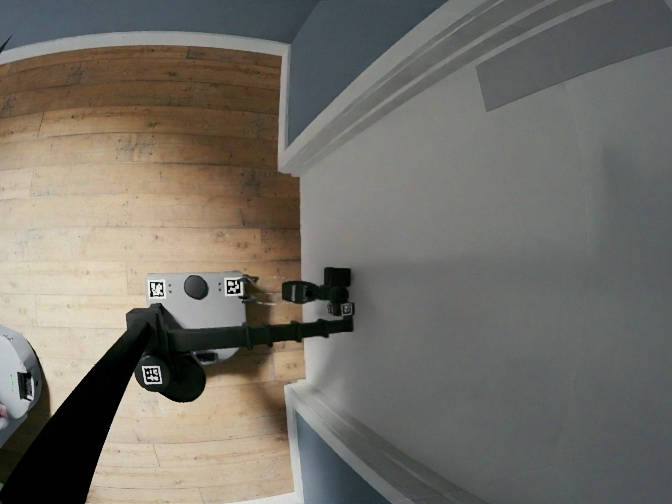

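Call:
execute_actions([
  {"r3":{"joints":{"arm_m":0.1},"base":{"translate_m":0.33}},"r2":{"base":{"translate_m":-0.4}}},
], cameras=[])

Call:
execute_actions([
  {"r3":{"joints":{"arm_m":0.51},"contact_limits":{"arm_m":63}},"r2":{"base":{"translate_m":-0.35}}},
], cameras=["r3_nav_camera","r2_nav_camera"])

Scene clock: 133.93 s.
r1.base_odometry: x=-2.298 y=-2.578 heading=+2.460 (m, m, rad; r1's odometry frame)
r1.turned_by_wheels: +0.000 (rad since the last result)
r1.turned_by_imu: -0.001 (rad since the last result)
r1.base_tilt: forward=+1.0 right=+1.4 (deg)
r1.lidar_m: 4.13 0.31 0.20 0.19 0.19 0.87 1.32 1.00 1.00 1.37 1.38 1.22
r1.head_depth_mm: 1270 1438 1545 1527 1375 535 525 / 1266 1524 1769 1574 1375 1232 - / 1244 1480 1757 1574 1366 - - / 1227 1455 1748 1573 1379 1260 - / 1236 1500 1753 1576 1375 1234 - / 1252 1489 1758 1588 1382 1222 1094 / 1231 1453 1736 1517 1387 1225 1092
r1.base_status: not commanded
r1.joint_positions: lift_m=+0.270 arm_m=+0.002 wrist_yaw_rad=+3.050 wrist_pitch_rad=-0.416 wrist_roll_rad=-0.006 gripper_m=+0.037 head_pan_rad=-3.140 head_tilt_rad=-0.994
r1.joint_status: not commanded
r1.on_its_own: right_wheel is at rest, and its effort (-33) is outside its rest range (-18 to +18)
r1.motor_effort: left_wheel=+11(11) right_wheel=-33(32) lift_m=+40(41) arm_m=+0(0) wrist_yaw_rad=-1(0) wrist_pitch_rad=+7(7) wrist_roll_rad=+0(0) gripper_m=+0(0) head_pan_rad=-1(0) head_tilt_rad=-3(3) (%)
r1.hand_pose: x=-0.0007 y=+0.0769 z=+0.2832 quat_wxyz=(+0.177, +0.696, +0.115, +0.687) (m; r1's base frame)
r1.wrist_depth_mm: 180 - 201 212 226 242 260 / 194 - 217 230 248 267 289 / 216 216 238 254 273 296 324 / 652 236 262 278 303 333 367 / 573 263 - 308 341 381 428 / 477 294 - - 396 444 466 / - - - - 413 419 417
r2.base_odometry: x=+1.667 y=+0.214 heading=+1.721 (m, m, rad; r2's odometry frame)
r2.turned_by_wheels: +0.000 (rad since the last result)
r2.turned_by_imu: -0.003 (rad since the last result)
r2.base_tilt: forward=-1.7 right=+3.2 (deg)
r2.lidar_m: 1.58 2.07 2.68 2.42 1.70 1.61 1.64 1.55 1.47 1.50 1.63 1.53
r2.head_depth_mm: 1309 1449 1643 1809 312 314 1165 / 1376 1539 1747 1912 297 308 1141 / 1441 1632 1852 1889 318 306 1127 / 1529 1719 2007 1904 1538 328 1124 / 1606 1806 2145 1885 1578 1368 1162 / 1723 1972 2241 1905 1578 1327 1166 / 1817 2103 2358 1914 1577 1339 1172
r2.base_status: done
r2.joint_positions: lift_m=+0.930 arm_m=+0.003 wrist_yaw_rad=+1.948 wrist_pitch_rad=-0.128 wrist_roll_rad=-0.007 gripper_m=+0.101 head_pan_rad=-0.007 head_tilt_rad=-0.691
r2.joint_status: not commanded
r2.on_its_own: gripper_m is held at +0.100, not at your +0.090, by its stall guard, which is not easing now
r2.motor_effort: left_wheel=-3(6) right_wheel=+3(4) lift_m=+49(49) arm_m=-4(4) wrist_yaw_rad=+2(2) wrist_pitch_rad=+9(9) wrist_roll_rad=+0(0) gripper_m=-21(22) head_pan_rad=+3(3) head_tilt_rad=-4(4) (%)
r2.hand_pose: x=+0.2121 y=-0.0558 z=+1.0121 quat_wxyz=(+0.436, +0.607, -0.358, +0.560) (m; r2's base frame)
r2.wrist_depth_mm: - - - - - - - / - - - 118 - - - / - - - 146 - - - / - - 160 129 144 - - / - 139 178 155 162 - - / - 141 173 145 148 - - / - - 153 152 152 - -
r3.base_odometry: x=-1.357 y=-4.336 heading=-0.590 (m, m, rad; r3's odometry frame)
r3.turned_by_wheels: +0.000 (rad since the last result)
r3.turned_by_imu: +0.000 (rad since the last result)
r3.base_tilt: forward=+0.1 right=+0.0 (deg)
r3.lidar_m: 0.73 0.76 1.04 1.87 1.20 1.23 1.32 0.60 0.44 0.41 0.36 0.50
r3.head_depth_mm: 407 492 621 846 1284 1224 1132 / 406 491 618 837 1282 1222 - / 404 487 614 830 1199 1239 - / 401 486 613 829 1185 1242 - / 400 484 609 823 1116 1208 1113 / 399 469 547 663 986 1210 1119 / 362 399 460 641 984 1207 1107
r3.base_status: done
r3.joint_positions: lift_m=+0.270 arm_m=+0.100 wrist_yaw_rad=+3.052 wrist_pitch_rad=-0.420 wrist_roll_rad=+0.000 gripper_m=+0.037 head_pan_rad=-1.574 head_tilt_rad=-1.090
r3.joint_status: all done
r3.motor_effort: left_wheel=+0(5) right_wheel=-1(5) lift_m=+32(32) arm_m=-5(6) wrist_yaw_rad=-3(20) wrist_pitch_rad=+10(10) wrist_roll_rad=+0(0) gripper_m=+0(0) head_pan_rad=+1(1) head_tilt_rad=-6(6) (%)
r3.hand_pose: x=-0.0013 y=-0.0221 z=+0.2823 quat_wxyz=(+0.178, +0.697, +0.117, +0.685) (m; r3's base frame)
r3.wrist_depth_mm: - - - - - - 754 / 831 - - - - - 759 / 820 920 937 986 967 922 758 / 703 697 721 710 715 748 700 / 568 614 - - 597 591 598 / - - - - 500 490 494 / - - - - 406 421 425
pictures: none
No camera images: the call's "cameras" was empty. Leave "cameras" out to get every camera's image.

Scene clock: 138.43 s.
r1.base_odometry: x=-2.298 y=-2.578 heading=+2.460 (m, m, rad; r1's odometry frame)
r1.turned_by_wheels: +0.000 (rad since the last result)
r1.turned_by_imu: -0.001 (rad since the last result)
r1.base_tilt: forward=+1.0 right=+1.2 (deg)
r1.lidar_m: 4.12 0.31 0.20 0.19 0.19 0.87 1.32 1.00 1.00 1.37 1.38 1.22
r1.head_depth_mm: 1270 1426 1540 1517 1367 535 524 / 1273 1528 1773 1562 1384 1241 - / 1243 1501 1772 1583 1375 - - / 1224 1463 1743 1579 1381 1261 - / 1252 1502 1778 1572 1382 1241 - / 1306 1582 1815 1583 1373 1222 1094 / 1344 1629 1857 1508 1375 1212 1091
r1.base_status: not commanded
r1.joint_positions: lift_m=+0.270 arm_m=+0.002 wrist_yaw_rad=+3.050 wrist_pitch_rad=-0.416 wrist_roll_rad=-0.006 gripper_m=+0.037 head_pan_rad=-3.140 head_tilt_rad=-0.994
r1.joint_status: not commanded
r1.on_its_own: right_wheel is at rest, and its effort (-32) is outside its rest range (-18 to +18)
r1.motor_effort: left_wheel=+12(12) right_wheel=-32(33) lift_m=+40(41) arm_m=+0(1) wrist_yaw_rad=+0(0) wrist_pitch_rad=+7(7) wrist_roll_rad=+0(0) gripper_m=+0(1) head_pan_rad=+1(1) head_tilt_rad=-3(2) (%)
r1.hand_pose: x=-0.0007 y=+0.0769 z=+0.2832 quat_wxyz=(+0.177, +0.696, +0.115, +0.687) (m; r1's base frame)
r1.wrist_depth_mm: 181 - 201 212 225 242 261 / 194 - 217 230 246 266 289 / 217 216 238 254 272 296 324 / 674 237 261 281 304 332 367 / 571 262 - 309 339 379 424 / 478 292 - - 400 444 466 / - - - - 414 420 416
r2.base_odometry: x=+1.719 y=-0.132 heading=+1.721 (m, m, rad; r2's odometry frame)
r2.turned_by_wheels: +0.000 (rad since the last result)
r2.turned_by_imu: -0.002 (rad since the last result)
r2.base_tilt: forward=-1.6 right=+3.3 (deg)
r2.lidar_m: 1.59 2.49 2.84 1.95 1.37 1.29 1.32 1.39 1.31 1.34 1.77 1.86
r2.head_depth_mm: 1972 2260 2033 1880 312 313 1155 / 1414 1567 1798 1946 297 308 1146 / 1566 1749 1985 1907 317 306 1125 / 1760 1995 2228 1901 1518 328 1134 / 1957 2195 2382 1902 1565 1370 1164 / 2070 2376 2433 1905 1578 1342 1173 / 2192 2549 2469 1908 1578 1348 1160
r2.base_status: done
r2.joint_positions: lift_m=+0.930 arm_m=+0.003 wrist_yaw_rad=+1.948 wrist_pitch_rad=-0.128 wrist_roll_rad=-0.007 gripper_m=+0.101 head_pan_rad=-0.007 head_tilt_rad=-0.691
r2.joint_status: not commanded
r2.on_its_own: gripper_m is held at +0.100, not at your +0.090, by its stall guard, which is not easing now
r2.motor_effort: left_wheel=-2(7) right_wheel=+2(3) lift_m=+49(49) arm_m=-4(4) wrist_yaw_rad=+2(2) wrist_pitch_rad=+9(9) wrist_roll_rad=+0(0) gripper_m=-21(21) head_pan_rad=+2(2) head_tilt_rad=-5(5) (%)
r2.hand_pose: x=+0.2121 y=-0.0558 z=+1.0121 quat_wxyz=(+0.436, +0.607, -0.358, +0.560) (m; r2's base frame)
r2.wrist_depth_mm: - - - - - - - / - - - 118 - - - / - - - 145 - - - / - - 161 128 145 - - / - 138 179 155 162 - - / - 141 172 145 148 - - / - - 153 152 152 - -
r3.base_odometry: x=-1.357 y=-4.336 heading=-0.590 (m, m, rad; r3's odometry frame)
r3.turned_by_wheels: +0.000 (rad since the last result)
r3.turned_by_imu: -0.003 (rad since the last result)
r3.base_tilt: forward=+0.2 right=+0.1 (deg)
r3.lidar_m: 0.73 0.76 1.03 1.88 1.20 1.22 1.34 0.73 0.67 0.41 0.36 0.50
r3.head_depth_mm: 625 739 904 1153 1325 1204 1135 / 649 775 950 1233 1326 1230 - / 671 802 982 1294 1320 - - / 698 845 1005 1400 1325 1235 - / 752 1739 1590 1443 1271 1211 1113 / 2110 1814 574 677 991 1211 1113 / 367 401 460 643 981 1202 1116
r3.base_status: not commanded
r3.joint_positions: lift_m=+0.270 arm_m=+0.508 wrist_yaw_rad=+3.053 wrist_pitch_rad=-0.420 wrist_roll_rad=+0.000 gripper_m=+0.037 head_pan_rad=-1.574 head_tilt_rad=-1.090
r3.joint_status: all done
r3.on_its_own: arm_m is at rest, and its effort (+20) is outside its rest range (-14 to +14)
r3.motor_effort: left_wheel=-4(11) right_wheel=-3(34) lift_m=+34(34) arm_m=+20(32) wrist_yaw_rad=-3(95) wrist_pitch_rad=+10(12) wrist_roll_rad=+0(0) gripper_m=+0(0) head_pan_rad=+2(3) head_tilt_rad=-6(6) (%)
r3.contact_limits: arm_m 46 (drawing in: default 22, maximum 36; extending or still: default 28, maximum 46)
r3.hand_pose: x=-0.0013 y=-0.4295 z=+0.2823 quat_wxyz=(+0.178, +0.697, +0.117, +0.685) (m; r3's base frame)
r3.wrist_depth_mm: - - - - - 179 118 / - - - - - 179 123 / 907 939 - 958 965 165 128 / 696 699 - 720 720 166 129 / 561 564 - 594 565 175 130 / 479 477 498 485 246 187 136 / 410 412 401 413 393 188 149
pictures: r2_nav_camera (sideways: a quarter turn counterclockwise sets it upright), r3_nav_camera (sideways: a quarter turn counterclockwise sets it upright)
camera_calibration (this result's frames):
r2_nav_camera: T_world_to_cam=[[0.617377, -0.03307, 0.785972, -0.986497], [-0.0419826, -0.999077, -0.00905937, 0.0655462], [0.785547, -0.0274041, -0.618195, 0.757542], [0, 0, 0, 1]] pos_world=[0.0167074, 0.053622, 1.24426]
r3_nav_camera: T_world_to_cam=[[-0.0425707, -0.910185, 0.412009, -0.486294], [-0.997988, 0.0193484, -0.0603737, 0.137365], [0.0469795, -0.41375, -0.909177, 1.13529], [0, 0, 0, 1]] pos_world=[0.0630511, 0.0244519, 1.24083]
Images, in order (width x height): r2_nav_camera 672x504, r3_nav_camera 672x504.

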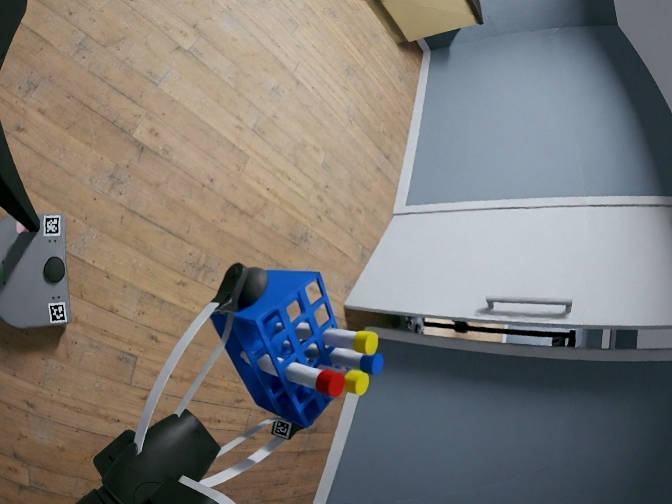

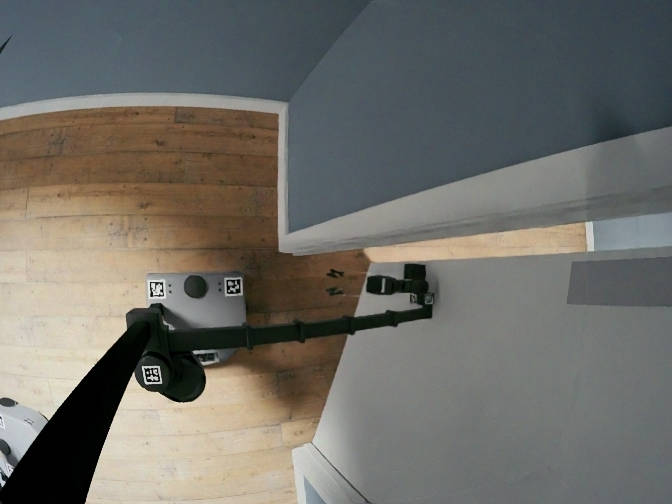

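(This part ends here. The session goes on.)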